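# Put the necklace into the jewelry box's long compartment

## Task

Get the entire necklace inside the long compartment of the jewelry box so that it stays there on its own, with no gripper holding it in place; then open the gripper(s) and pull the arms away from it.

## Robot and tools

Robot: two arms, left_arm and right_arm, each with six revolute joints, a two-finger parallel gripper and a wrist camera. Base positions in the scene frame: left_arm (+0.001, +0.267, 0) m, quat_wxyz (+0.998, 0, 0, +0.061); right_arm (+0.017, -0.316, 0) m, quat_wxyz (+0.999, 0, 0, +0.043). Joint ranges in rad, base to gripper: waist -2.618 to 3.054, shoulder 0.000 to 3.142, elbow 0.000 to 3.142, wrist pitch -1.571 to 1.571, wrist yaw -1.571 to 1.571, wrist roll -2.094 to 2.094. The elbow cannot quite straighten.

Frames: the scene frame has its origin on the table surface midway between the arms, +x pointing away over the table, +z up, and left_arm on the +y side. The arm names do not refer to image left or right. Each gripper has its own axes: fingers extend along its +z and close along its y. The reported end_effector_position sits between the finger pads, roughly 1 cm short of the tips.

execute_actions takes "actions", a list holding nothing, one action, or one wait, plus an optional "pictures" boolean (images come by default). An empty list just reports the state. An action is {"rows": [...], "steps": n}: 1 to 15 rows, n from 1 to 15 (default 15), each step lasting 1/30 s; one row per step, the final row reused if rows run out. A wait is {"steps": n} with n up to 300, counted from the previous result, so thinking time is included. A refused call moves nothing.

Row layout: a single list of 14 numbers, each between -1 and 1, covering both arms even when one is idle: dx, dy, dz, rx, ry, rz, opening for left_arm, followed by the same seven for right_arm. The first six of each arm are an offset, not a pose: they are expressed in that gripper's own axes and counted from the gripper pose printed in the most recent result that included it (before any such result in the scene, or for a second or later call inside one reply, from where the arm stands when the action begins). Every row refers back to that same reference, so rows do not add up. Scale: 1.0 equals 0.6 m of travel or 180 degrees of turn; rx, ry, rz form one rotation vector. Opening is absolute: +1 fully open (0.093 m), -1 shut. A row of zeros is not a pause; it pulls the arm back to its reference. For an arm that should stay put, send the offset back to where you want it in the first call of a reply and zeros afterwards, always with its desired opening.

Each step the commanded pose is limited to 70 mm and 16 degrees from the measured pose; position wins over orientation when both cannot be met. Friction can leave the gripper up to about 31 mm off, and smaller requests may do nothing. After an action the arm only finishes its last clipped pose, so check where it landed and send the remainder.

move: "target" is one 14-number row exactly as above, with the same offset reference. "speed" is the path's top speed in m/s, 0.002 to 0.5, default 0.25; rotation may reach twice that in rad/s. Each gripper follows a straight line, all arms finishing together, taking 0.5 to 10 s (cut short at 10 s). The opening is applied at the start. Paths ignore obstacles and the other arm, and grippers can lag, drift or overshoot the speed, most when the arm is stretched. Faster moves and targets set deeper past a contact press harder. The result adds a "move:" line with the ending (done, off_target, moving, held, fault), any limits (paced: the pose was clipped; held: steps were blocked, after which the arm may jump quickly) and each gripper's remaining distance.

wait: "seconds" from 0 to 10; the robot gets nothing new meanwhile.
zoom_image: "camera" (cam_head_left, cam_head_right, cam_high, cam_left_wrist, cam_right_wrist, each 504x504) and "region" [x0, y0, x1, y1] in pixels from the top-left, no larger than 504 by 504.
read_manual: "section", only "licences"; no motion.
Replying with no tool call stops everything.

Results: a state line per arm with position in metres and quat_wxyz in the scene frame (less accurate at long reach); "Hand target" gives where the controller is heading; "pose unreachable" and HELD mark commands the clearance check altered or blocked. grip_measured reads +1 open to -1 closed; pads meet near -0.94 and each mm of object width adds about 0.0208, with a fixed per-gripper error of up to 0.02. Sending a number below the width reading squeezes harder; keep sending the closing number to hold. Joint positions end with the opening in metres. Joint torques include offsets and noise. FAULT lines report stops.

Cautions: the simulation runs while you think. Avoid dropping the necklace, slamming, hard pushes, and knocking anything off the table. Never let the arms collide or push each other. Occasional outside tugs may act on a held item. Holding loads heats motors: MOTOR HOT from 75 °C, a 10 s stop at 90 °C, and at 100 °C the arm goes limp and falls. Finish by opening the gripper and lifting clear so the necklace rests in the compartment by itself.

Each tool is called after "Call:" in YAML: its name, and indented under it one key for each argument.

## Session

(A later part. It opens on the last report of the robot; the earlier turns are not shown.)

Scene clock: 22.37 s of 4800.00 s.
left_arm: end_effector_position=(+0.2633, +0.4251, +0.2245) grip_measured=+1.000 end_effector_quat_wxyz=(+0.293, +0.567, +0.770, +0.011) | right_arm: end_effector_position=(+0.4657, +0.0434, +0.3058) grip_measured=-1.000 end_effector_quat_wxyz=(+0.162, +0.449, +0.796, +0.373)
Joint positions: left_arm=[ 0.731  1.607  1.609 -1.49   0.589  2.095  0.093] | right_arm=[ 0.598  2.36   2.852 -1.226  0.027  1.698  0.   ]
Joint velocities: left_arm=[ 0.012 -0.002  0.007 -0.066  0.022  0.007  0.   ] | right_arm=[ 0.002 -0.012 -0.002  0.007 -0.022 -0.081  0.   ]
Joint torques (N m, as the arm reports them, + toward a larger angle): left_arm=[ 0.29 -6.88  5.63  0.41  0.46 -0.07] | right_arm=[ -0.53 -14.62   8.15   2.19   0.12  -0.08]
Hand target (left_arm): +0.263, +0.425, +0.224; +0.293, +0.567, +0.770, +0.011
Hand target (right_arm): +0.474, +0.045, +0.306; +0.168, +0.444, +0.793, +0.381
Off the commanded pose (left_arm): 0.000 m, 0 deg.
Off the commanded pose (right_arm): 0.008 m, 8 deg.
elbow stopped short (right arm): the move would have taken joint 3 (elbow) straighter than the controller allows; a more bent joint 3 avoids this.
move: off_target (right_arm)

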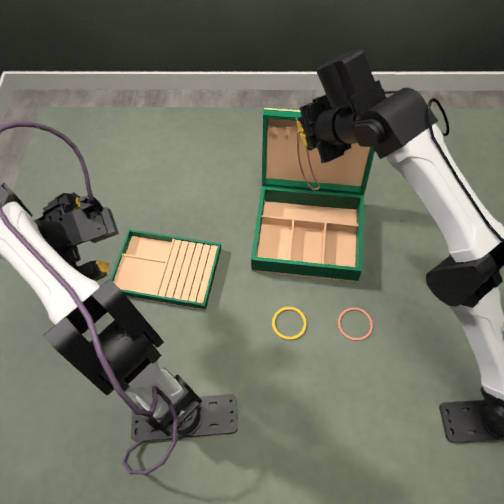

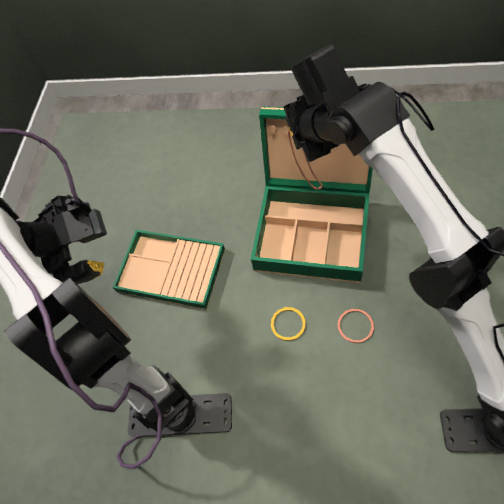

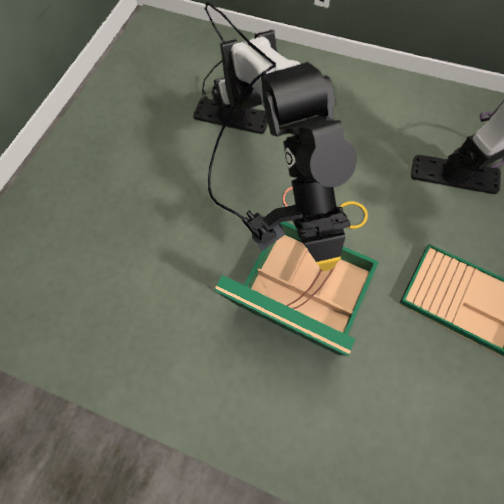

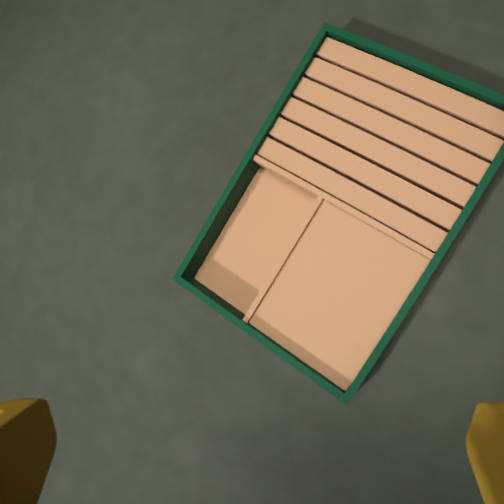

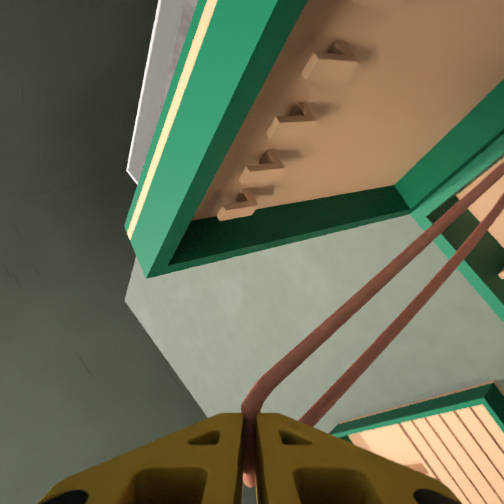

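Call:
move:
  target: [0,0,0,0,0,0,1,-0.01,-0.1,0.09,0,0,0.08,-1]
  speed: 0.06

Call:
zoom_image:
  camera: "cam_high"
  region: [200,190,400,370]

Call:
zoom_image:
  camera: "cam_head_left"
  region: [230,90,410,290]

Scene clock: 27.73 s of 4800.00 s.
left_arm: end_effector_position=(+0.2633, +0.4251, +0.2245) grip_measured=+1.000 end_effector_quat_wxyz=(+0.293, +0.567, +0.770, +0.011) | right_arm: end_effector_position=(+0.4660, +0.0438, +0.2171) grip_measured=-1.000 end_effector_quat_wxyz=(+0.113, +0.544, +0.740, +0.378)
Joint positions: left_arm=[ 0.731  1.607  1.609 -1.49   0.589  2.095  0.093] | right_arm=[ 0.598  2.089  2.013 -0.683  0.026  1.94   0.   ]
Joint velocities: left_arm=[ 0.002 -0.022 -0.002  0.037 -0.007 -0.051  0.   ] | right_arm=[-0.007  0.007  0.002  0.007  0.051  0.007  0.   ]
Joint torques (N m, as the arm reports them, + toward a larger angle): left_arm=[ 0.26 -6.87  5.63  0.41  0.46 -0.07] | right_arm=[  0.25 -17.35   6.75   2.14   0.19   0.11]
Hand target (left_arm): +0.263, +0.425, +0.224; +0.293, +0.567, +0.770, +0.011
Hand target (right_arm): +0.464, +0.044, +0.225; +0.114, +0.545, +0.733, +0.390
Off the commanded pose (left_arm): 0.000 m, 0 deg.
Off the commanded pose (right_arm): 0.008 m, 2 deg.
move: done

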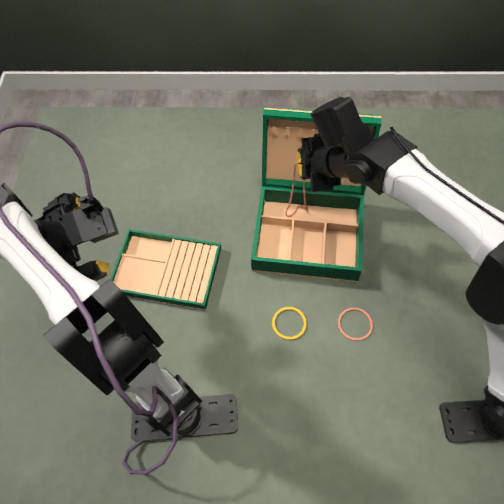

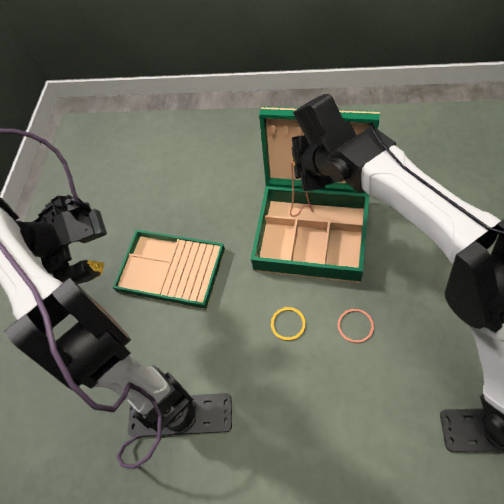

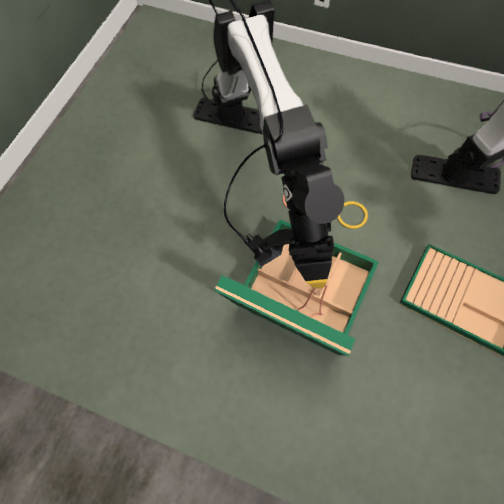

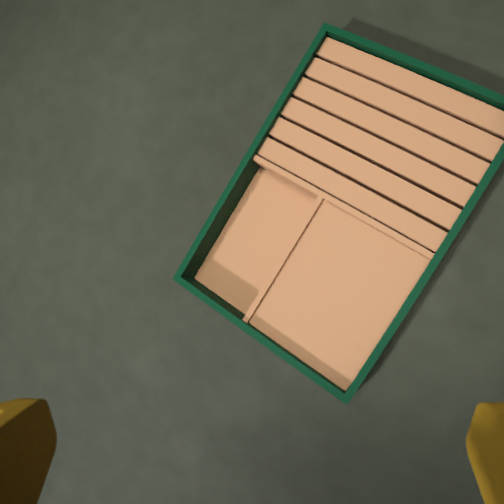

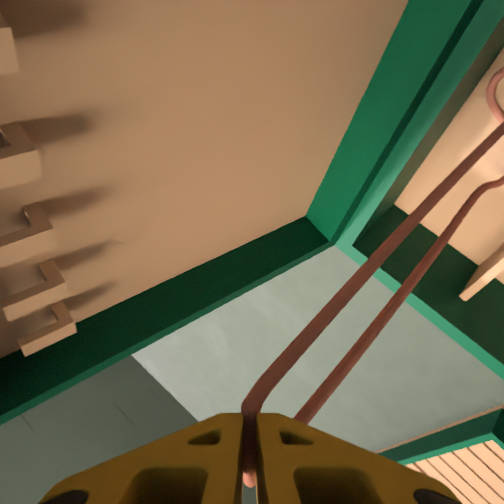

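Region (200, 190, 400, 370) of cam_high's 504x504 image, scaled by 2.520, with more detail than that image has; it fills the top 454 rows of this view, and the rest is white.

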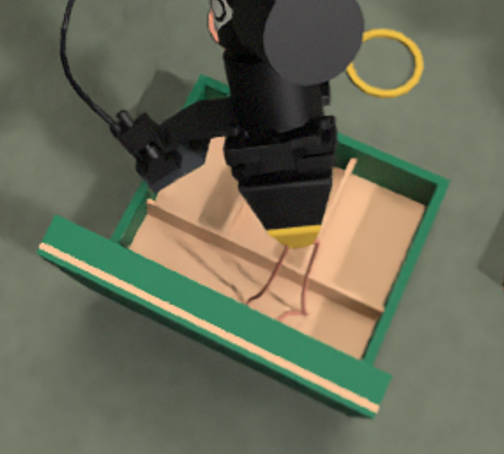

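Region (230, 90, 410, 290) of cam_head_left's 504x504 image, scaled by 2.520, with more detail than that image has; it fills the left 454 columns of this view, and the rest is white.

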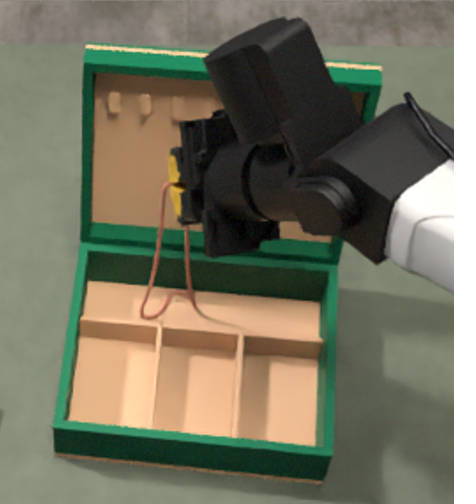

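Call:
move:
  target: [0,0,0,0,0,0,1,-0.088,-0.088,0.051,0,0,0,-1]
  speed: 0.05

Call:
zoom_image:
  camera: "cam_high"
  region: [200,190,400,370]

Call:
zoom_image:
  camera: "cam_head_left"
  region: [230,90,410,290]

Scene clock: 30.43 s of 4800.00 s.
left_arm: end_effector_position=(+0.2633, +0.4251, +0.2245) grip_measured=+1.000 end_effector_quat_wxyz=(+0.293, +0.567, +0.770, +0.011) | right_arm: end_effector_position=(+0.4635, +0.0070, +0.1405) grip_measured=-1.000 end_effector_quat_wxyz=(+0.109, +0.549, +0.742, +0.368)
Joint positions: left_arm=[ 0.731  1.607  1.609 -1.49   0.589  2.095  0.093] | right_arm=[ 0.536  2.003  1.596 -0.375 -0.017  1.903  0.   ]
Joint velocities: left_arm=[ 0.002 -0.007 -0.007 -0.007 -0.037 -0.051  0.   ] | right_arm=[-0.007 -0.012  0.002 -0.037 -0.007  0.051  0.   ]
Joint torques (N m, as the arm reports them, + toward a larger angle): left_arm=[ 0.27 -6.88  5.64  0.41  0.46 -0.07] | right_arm=[ -0.4  -16.29   6.78   2.09   0.12  -0.07]
Hand target (left_arm): +0.263, +0.425, +0.224; +0.293, +0.567, +0.770, +0.011
Hand target (right_arm): +0.464, +0.004, +0.147; +0.114, +0.544, +0.740, +0.378
Off the commanded pose (left_arm): 0.000 m, 0 deg.
Off the commanded pose (right_arm): 0.008 m, 1 deg.
move: done

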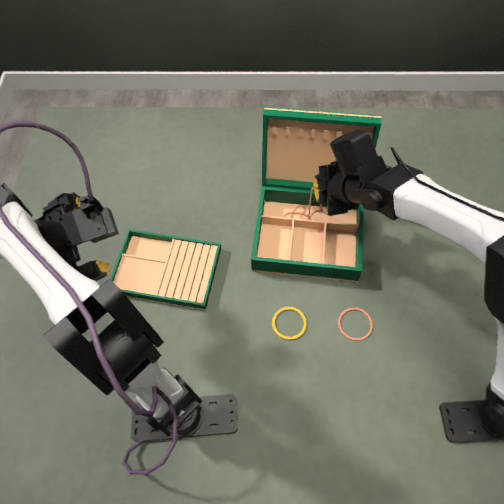

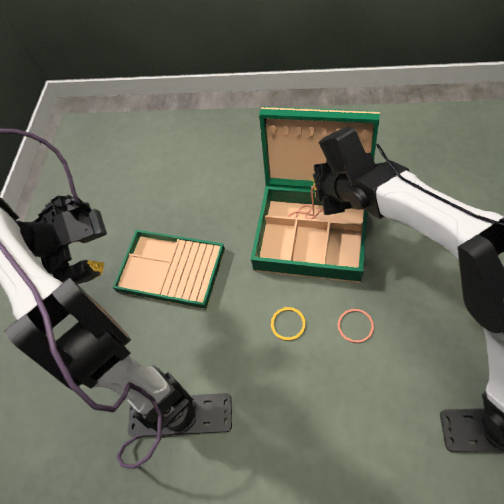

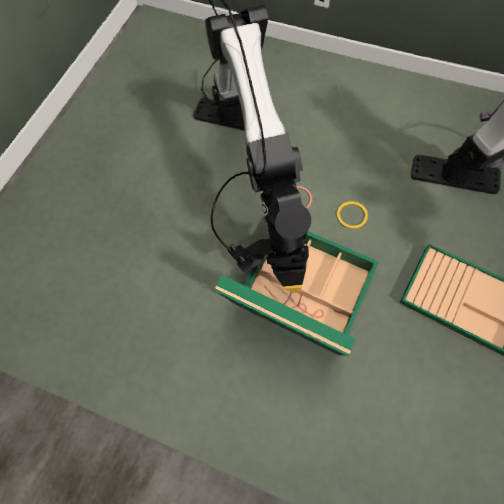

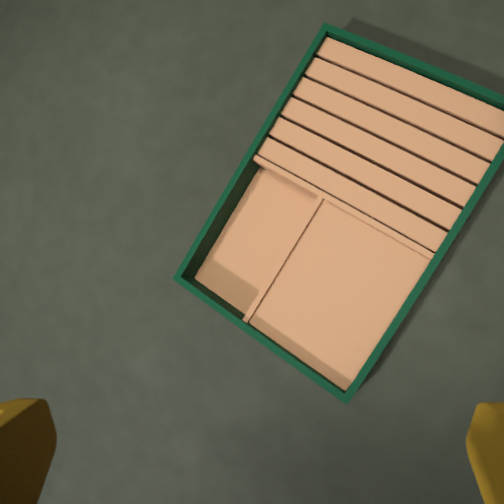

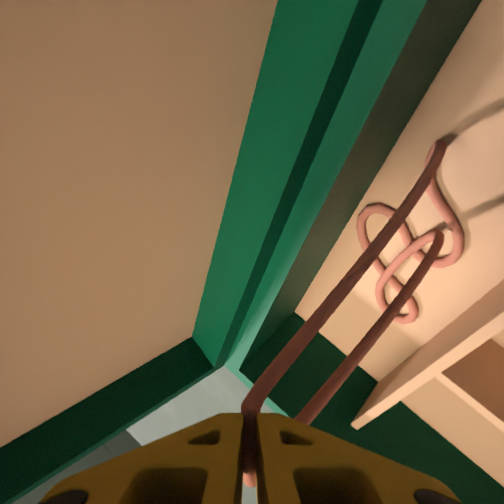

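Region (200, 190, 400, 370) of cam_high's 504x504 image, scaled by 2.520, with more detail than that image has; it fills the top 454 rows of this view, and the rest is white.

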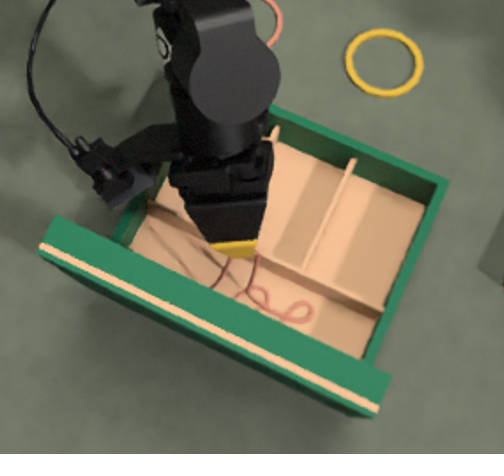

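Region (230, 90, 410, 290) of cam_head_left's 504x504 image, scaled by 2.520, with more detail than that image has; it fills the left 454 columns of this view, and the rest is white.

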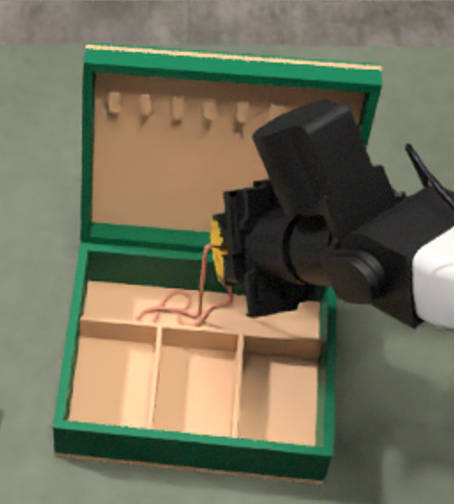

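Call:
move:
  target: [0,0,0,0,0,0,1,-0.03,-0.05,0.056,0,0,0,-1]
  speed: 0.04

Call:
zoom_image:
  camera: "cam_head_left"
  region: [230,90,410,290]

Scene clock: 32.73 s of 4800.00 s.
left_arm: end_effector_position=(+0.2632, +0.4251, +0.2244) grip_measured=+1.000 end_effector_quat_wxyz=(+0.293, +0.566, +0.770, +0.011) | right_arm: end_effector_position=(+0.4649, +0.0042, +0.1055) grip_measured=-1.000 end_effector_quat_wxyz=(+0.111, +0.550, +0.739, +0.374)
Joint positions: left_arm=[ 0.731  1.607  1.608 -1.49   0.589  2.095  0.093] | right_arm=[ 0.529  2.027  1.479 -0.222 -0.021  1.903  0.   ]
Joint velocities: left_arm=[ 0.002 -0.002  0.002 -0.007 -0.022  0.007  0.   ] | right_arm=[-0.002 -0.007 -0.012  0.037  0.022 -0.051  0.   ]
Joint torques (N m, as the arm reports them, + toward a larger angle): left_arm=[ 0.27 -6.89  5.64  0.41  0.46 -0.08] | right_arm=[ -0.48 -13.08   6.68   2.1    0.1   -0.06]
Hand target (left_arm): +0.263, +0.425, +0.224; +0.293, +0.566, +0.770, +0.011
Hand target (right_arm): +0.466, +0.001, +0.092; +0.110, +0.550, +0.742, +0.368
Off the commanded pose (left_arm): 0.000 m, 0 deg.
Off the commanded pose (right_arm): 0.014 m, 1 deg.
move: off_target (right_arm)

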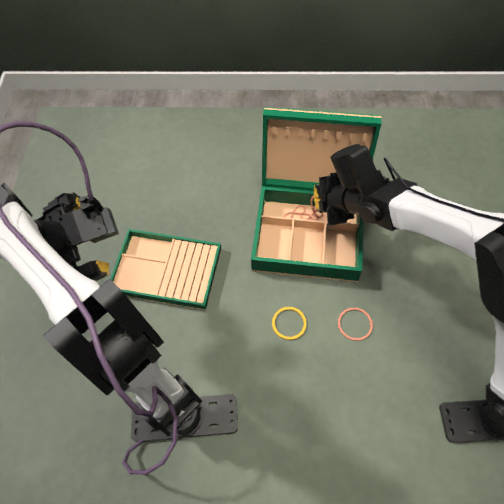

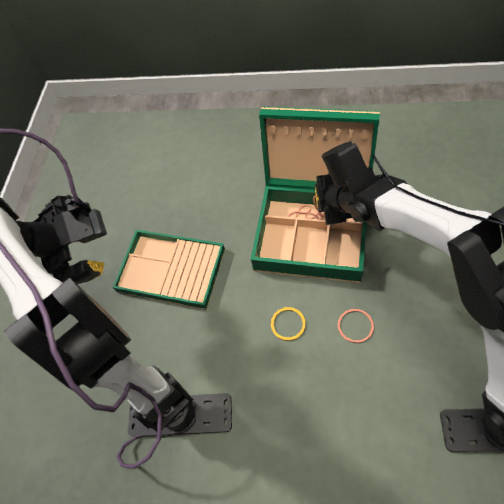

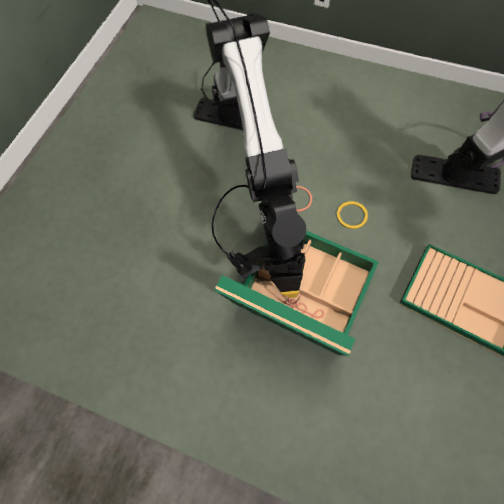

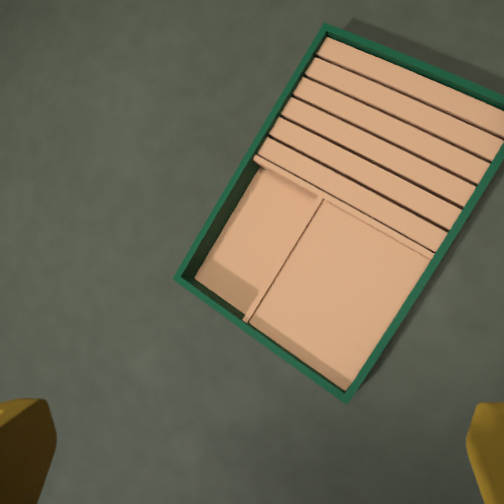

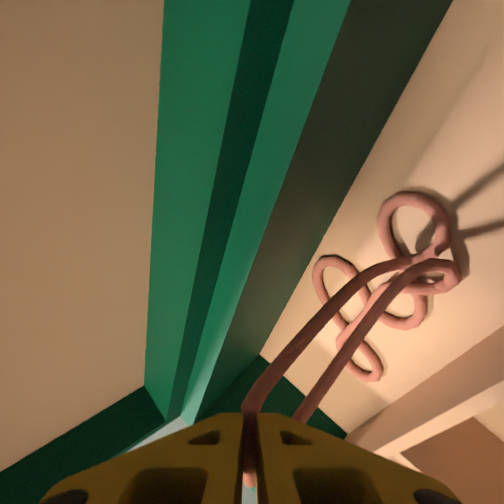

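Region (230, 90, 410, 290) of cam_head_left's 504x504 image, scaled by 2.520, with more detail than that image has; it fills the left 454 columns of this view, and the rest is white.

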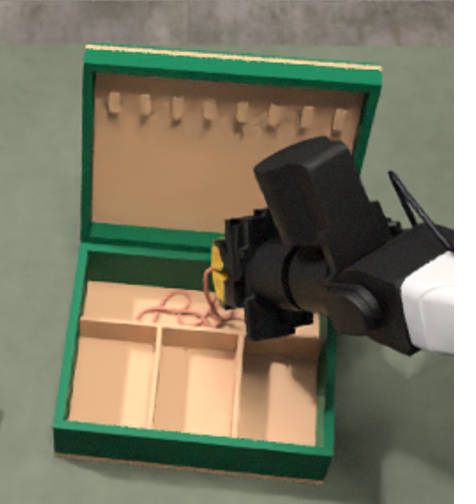

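Call:
move:
  target: [0,0,0,0,0,0,1,-0.022,-0.016,0.045,0,0,0,-1]
  speed: 0.04

Call:
move:
  target: [0,0,0,0,0,0,1,0,0,0,0,0,0,-0.6]

Call:
move:
  target: [0,0,0,0,0,0,1,0.02,0.05,-0.16,0,0,0,-0.6]
  speed: 0.1

Call:
zoom_image:
  camera: "cam_head_left"
  region: [230,90,410,290]

Scene clock: 34.37 s of 4800.00 s.
left_arm: end_effector_position=(+0.2633, +0.4251, +0.2245) grip_measured=+1.000 end_effector_quat_wxyz=(+0.293, +0.567, +0.770, +0.011) | right_arm: end_effector_position=(+0.4757, +0.0052, +0.0886) grip_measured=-1.000 end_effector_quat_wxyz=(+0.111, +0.551, +0.735, +0.379)
Joint positions: left_arm=[ 0.731  1.607  1.609 -1.49   0.589  2.095  0.093] | right_arm=[ 0.517  2.078  1.479 -0.161 -0.028  1.901  0.   ]
Joint velocities: left_arm=[ 0.022 -0.002 -0.002  0.007 -0.007  0.081  0.   ] | right_arm=[-0.002 -0.022  0.007  0.051 -0.037 -0.022  0.   ]
Joint torques (N m, as the arm reports them, + toward a larger angle): left_arm=[ 0.28 -6.88  5.65  0.41  0.46 -0.07] | right_arm=[ -0.48 -13.34   7.07   2.11   0.1   -0.07]
Hand target (left_arm): +0.263, +0.425, +0.224; +0.293, +0.567, +0.770, +0.011
Hand target (right_arm): +0.478, +0.003, +0.077; +0.111, +0.550, +0.739, +0.374
Off the commanded pose (left_arm): 0.000 m, 0 deg.
Off the commanded pose (right_arm): 0.012 m, 1 deg.
move: off_target (right_arm)

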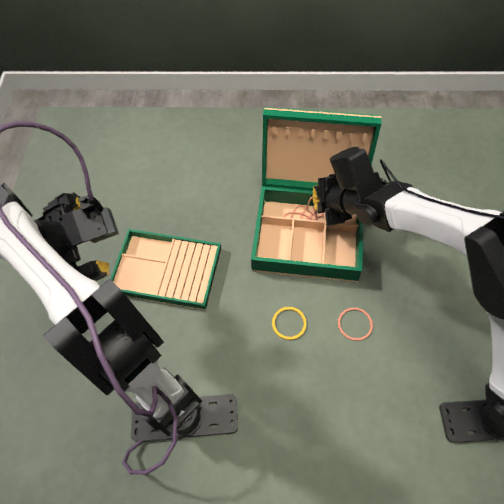

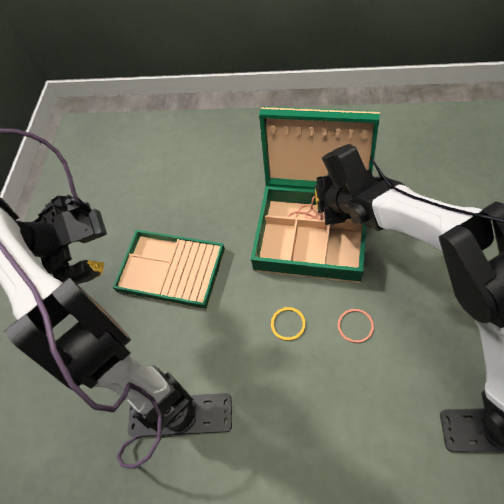

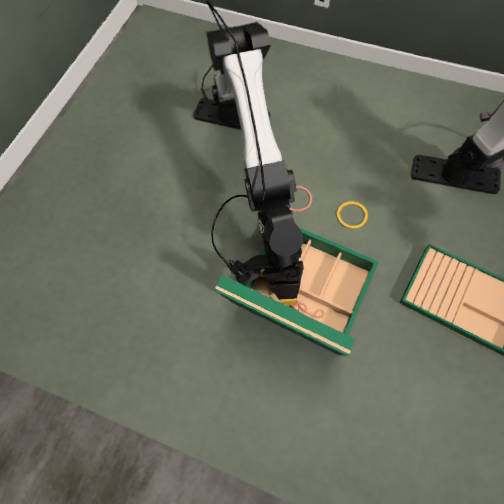

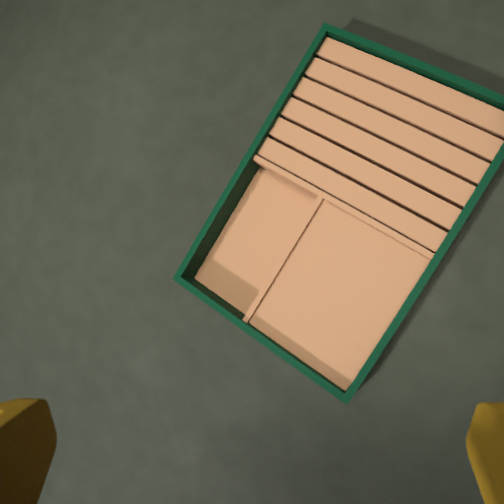

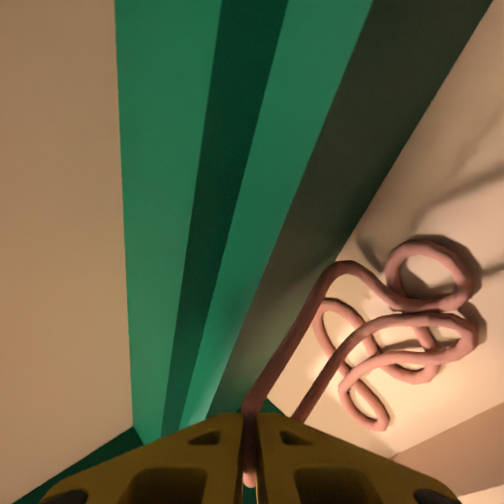

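Scene clock: 34.87 s of 4800.00 s.
left_arm: end_effector_position=(+0.2633, +0.4251, +0.2245) grip_measured=+1.000 end_effector_quat_wxyz=(+0.293, +0.567, +0.770, +0.011) | right_arm: end_effector_position=(+0.4757, +0.0052, +0.0886) grip_measured=-0.602 end_effector_quat_wxyz=(+0.111, +0.551, +0.735, +0.379)
Joint positions: left_arm=[ 0.731  1.607  1.609 -1.49   0.589  2.095  0.093] | right_arm=[ 0.517  2.078  1.479 -0.161 -0.028  1.901  0.016]
Joint velocities: left_arm=[-0.017 -0.012 -0.017 -0.081  0.066  0.022  0.   ] | right_arm=[-0.007 -0.007  0.007  0.066  0.081 -0.066  0.   ]
Joint torques (N m, as the arm reports them, + toward a larger angle): left_arm=[ 0.29 -6.9   5.64  0.41  0.46 -0.07] | right_arm=[  0.15 -15.05   7.96   1.93   0.14   0.03]
Hand target (left_arm): +0.263, +0.425, +0.224; +0.293, +0.567, +0.770, +0.011
Hand target (right_arm): +0.476, +0.005, +0.089; +0.111, +0.551, +0.735, +0.378
Off the commanded pose (left_arm): 0.000 m, 0 deg.
Off the commanded pose (right_arm): 0.000 m, 0 deg.
move: done

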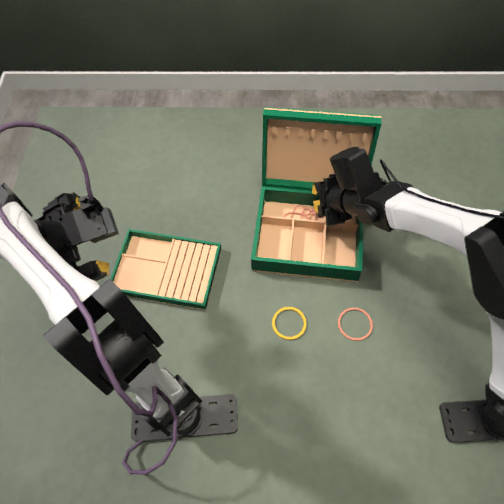

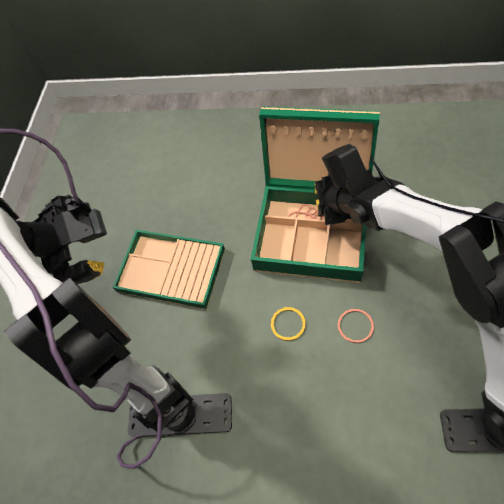

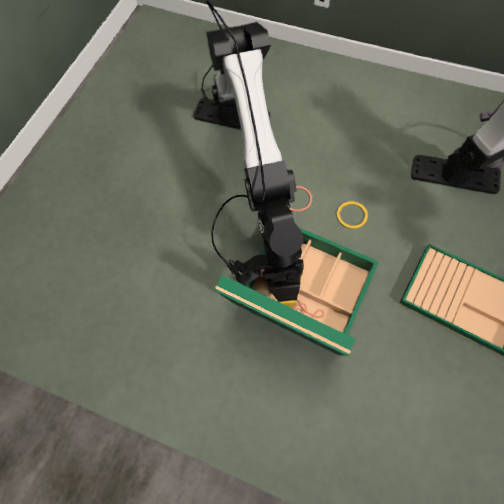

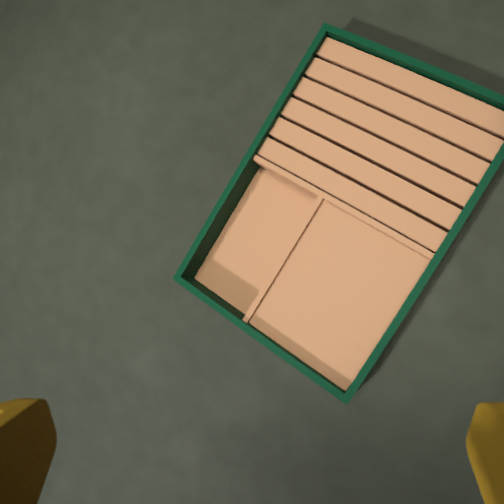

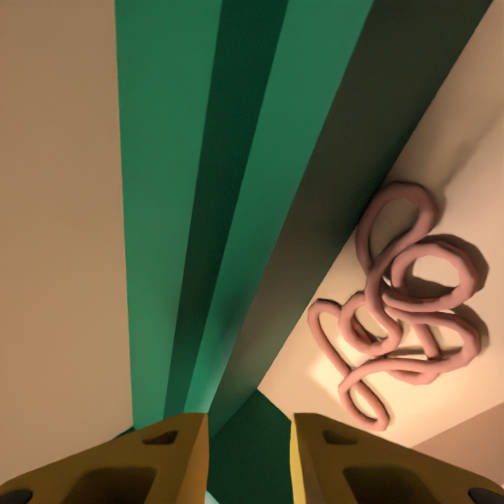

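Scene clock: 36.40 s of 4800.00 s.
left_arm: end_effector_position=(+0.2633, +0.4251, +0.2245) grip_measured=+1.000 end_effector_quat_wxyz=(+0.293, +0.567, +0.770, +0.011) | right_arm: end_effector_position=(+0.4387, -0.0202, +0.1704) grip_measured=-0.602 end_effector_quat_wxyz=(+0.111, +0.552, +0.736, +0.377)
Joint positions: left_arm=[ 0.731  1.607  1.609 -1.49   0.589  2.095  0.093] | right_arm=[ 0.517  1.838  1.479 -0.405 -0.028  1.901  0.016]
Joint velocities: left_arm=[-0.002  0.007 -0.027 -0.037 -0.022 -0.022  0.   ] | right_arm=[-0.012 -0.002 -0.007 -0.066 -0.007 -0.007  0.   ]
Joint torques (N m, as the arm reports them, + toward a larger angle): left_arm=[ 0.27 -6.87  5.64  0.41  0.46 -0.08] | right_arm=[ -0.13 -13.89   9.55   1.72   0.12   0.  ]
Hand target (left_arm): +0.263, +0.425, +0.224; +0.293, +0.567, +0.770, +0.011
Hand target (right_arm): +0.438, -0.022, +0.179; +0.111, +0.551, +0.735, +0.379
Off the commanded pose (left_arm): 0.000 m, 0 deg.
Off the commanded pose (right_arm): 0.008 m, 0 deg.
move: done

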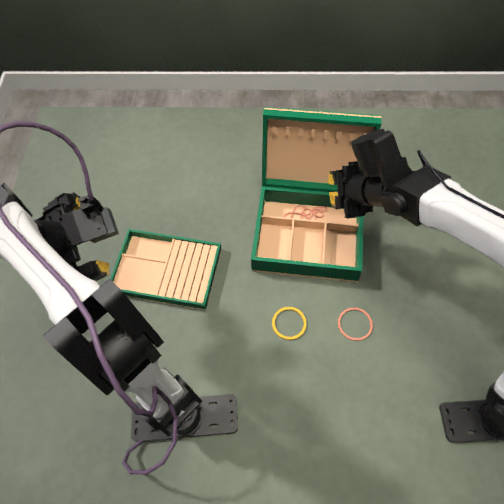

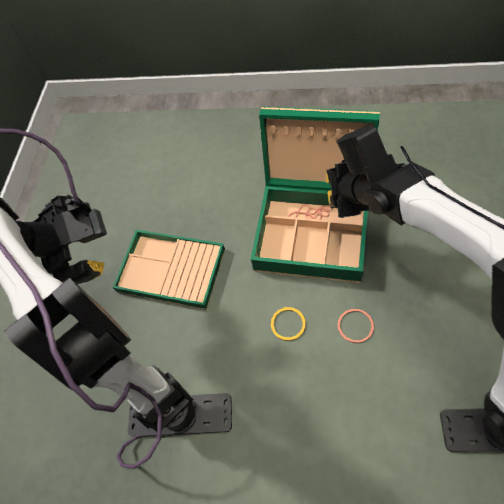

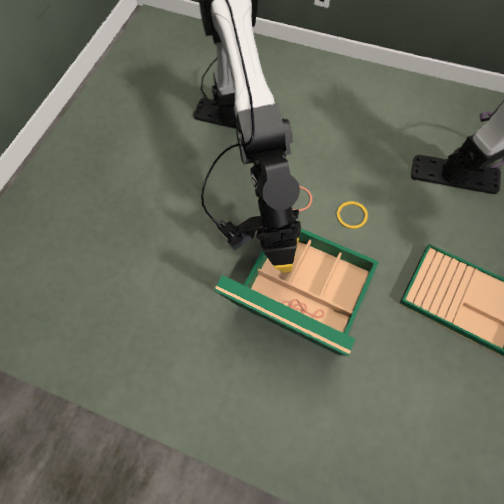

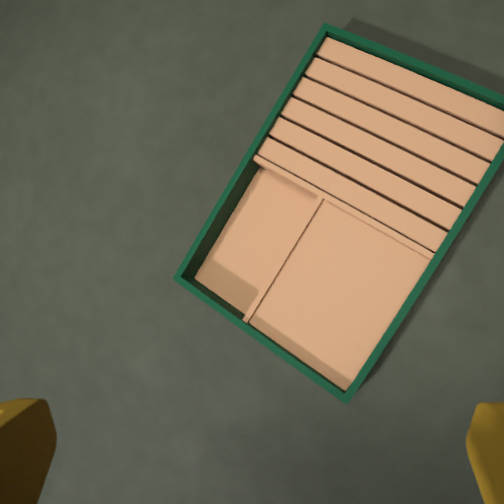

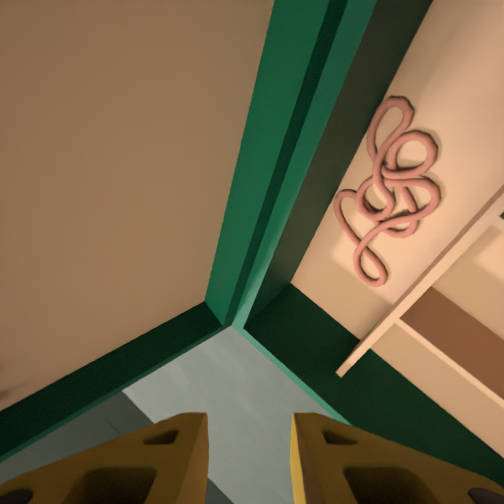

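Region (230, 90, 410, 290) of cam_head_left's 504x504 image, scaled by 2.520, with more detail than that image has; it fills the left 454 columns of this view, and the rest is white.

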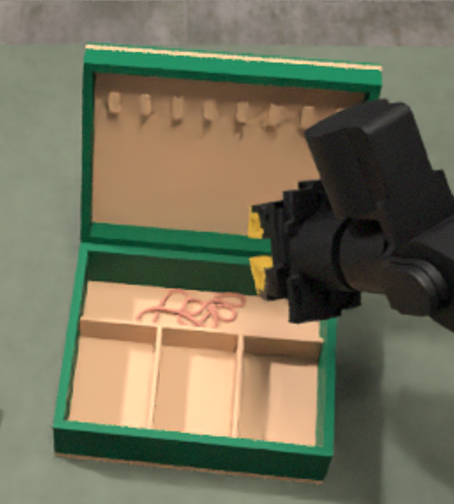

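Retreat: d=(-.15,-.2,+.03).

Call:
move:
  target: [0,0,0,0,0,0,1,-0.19,-0.19,-0.32,0,0,0,0]

Scene clock: 38.40 s of 4800.00 s.
left_arm: end_effector_position=(+0.2633, +0.4251, +0.2245) grip_measured=+1.000 end_effector_quat_wxyz=(+0.293, +0.567, +0.770, +0.011) | right_arm: end_effector_position=(+0.2911, -0.2130, +0.2079) grip_measured=-0.002 end_effector_quat_wxyz=(+0.123, +0.548, +0.733, +0.383)
Joint positions: left_arm=[ 0.731  1.607  1.609 -1.49   0.589  2.095  0.093] | right_arm=[ 0.094  0.989  0.91  -0.714 -0.318  1.595  0.045]
Joint velocities: left_arm=[ 0.002  0.002 -0.002 -0.051 -0.007 -0.037  0.   ] | right_arm=[-0.007  0.002  0.012 -0.051  0.051  0.022 -0.001]
Joint torques (N m, as the arm reports them, + toward a larger angle): left_arm=[ 0.26 -6.9   5.63  0.41  0.46 -0.07] | right_arm=[-0.51 -4.51  6.73  1.7  -0.02 -0.07]
Hand target (left_arm): +0.263, +0.425, +0.224; +0.293, +0.567, +0.770, +0.011
Hand target (right_arm): +0.284, -0.216, +0.200; +0.116, +0.550, +0.738, +0.374
Off the commanded pose (left_arm): 0.000 m, 0 deg.
Off the commanded pose (right_arm): 0.012 m, 2 deg.
move: off_target (right_arm)

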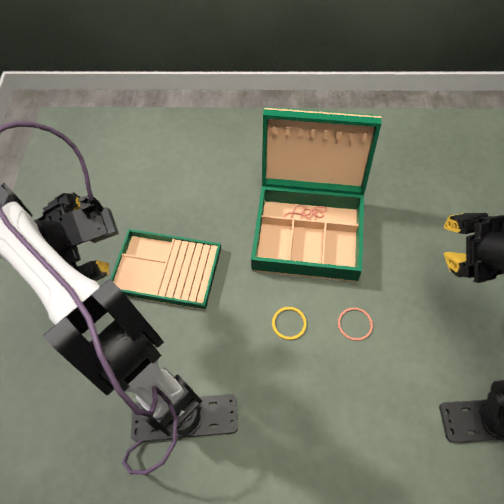

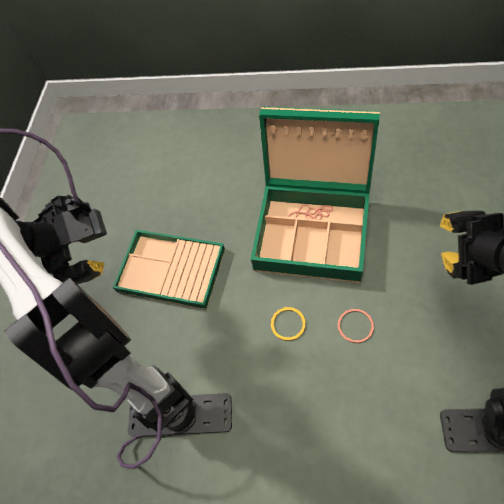

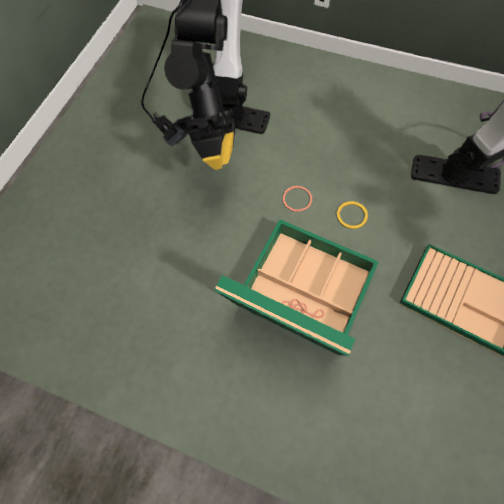

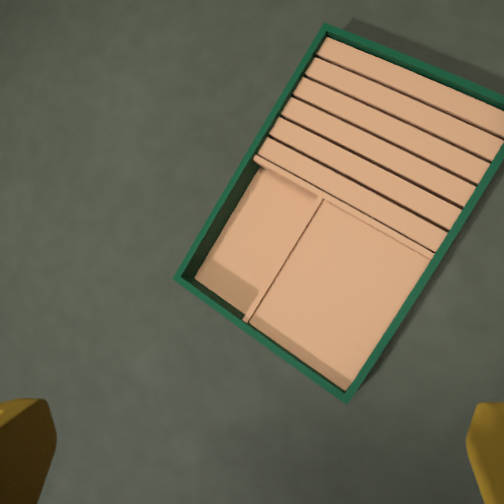

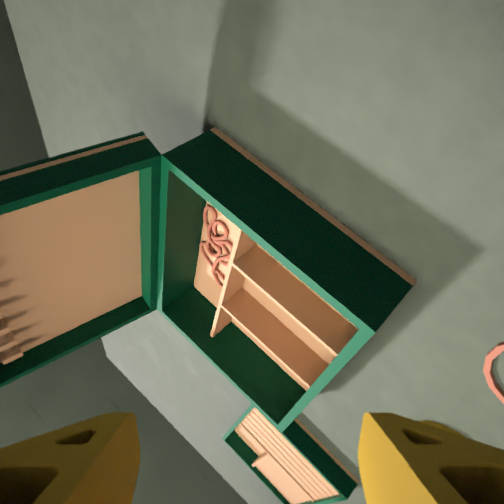

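Call:
finished_scene:
  scene: 1

The scene is finished: the task was done.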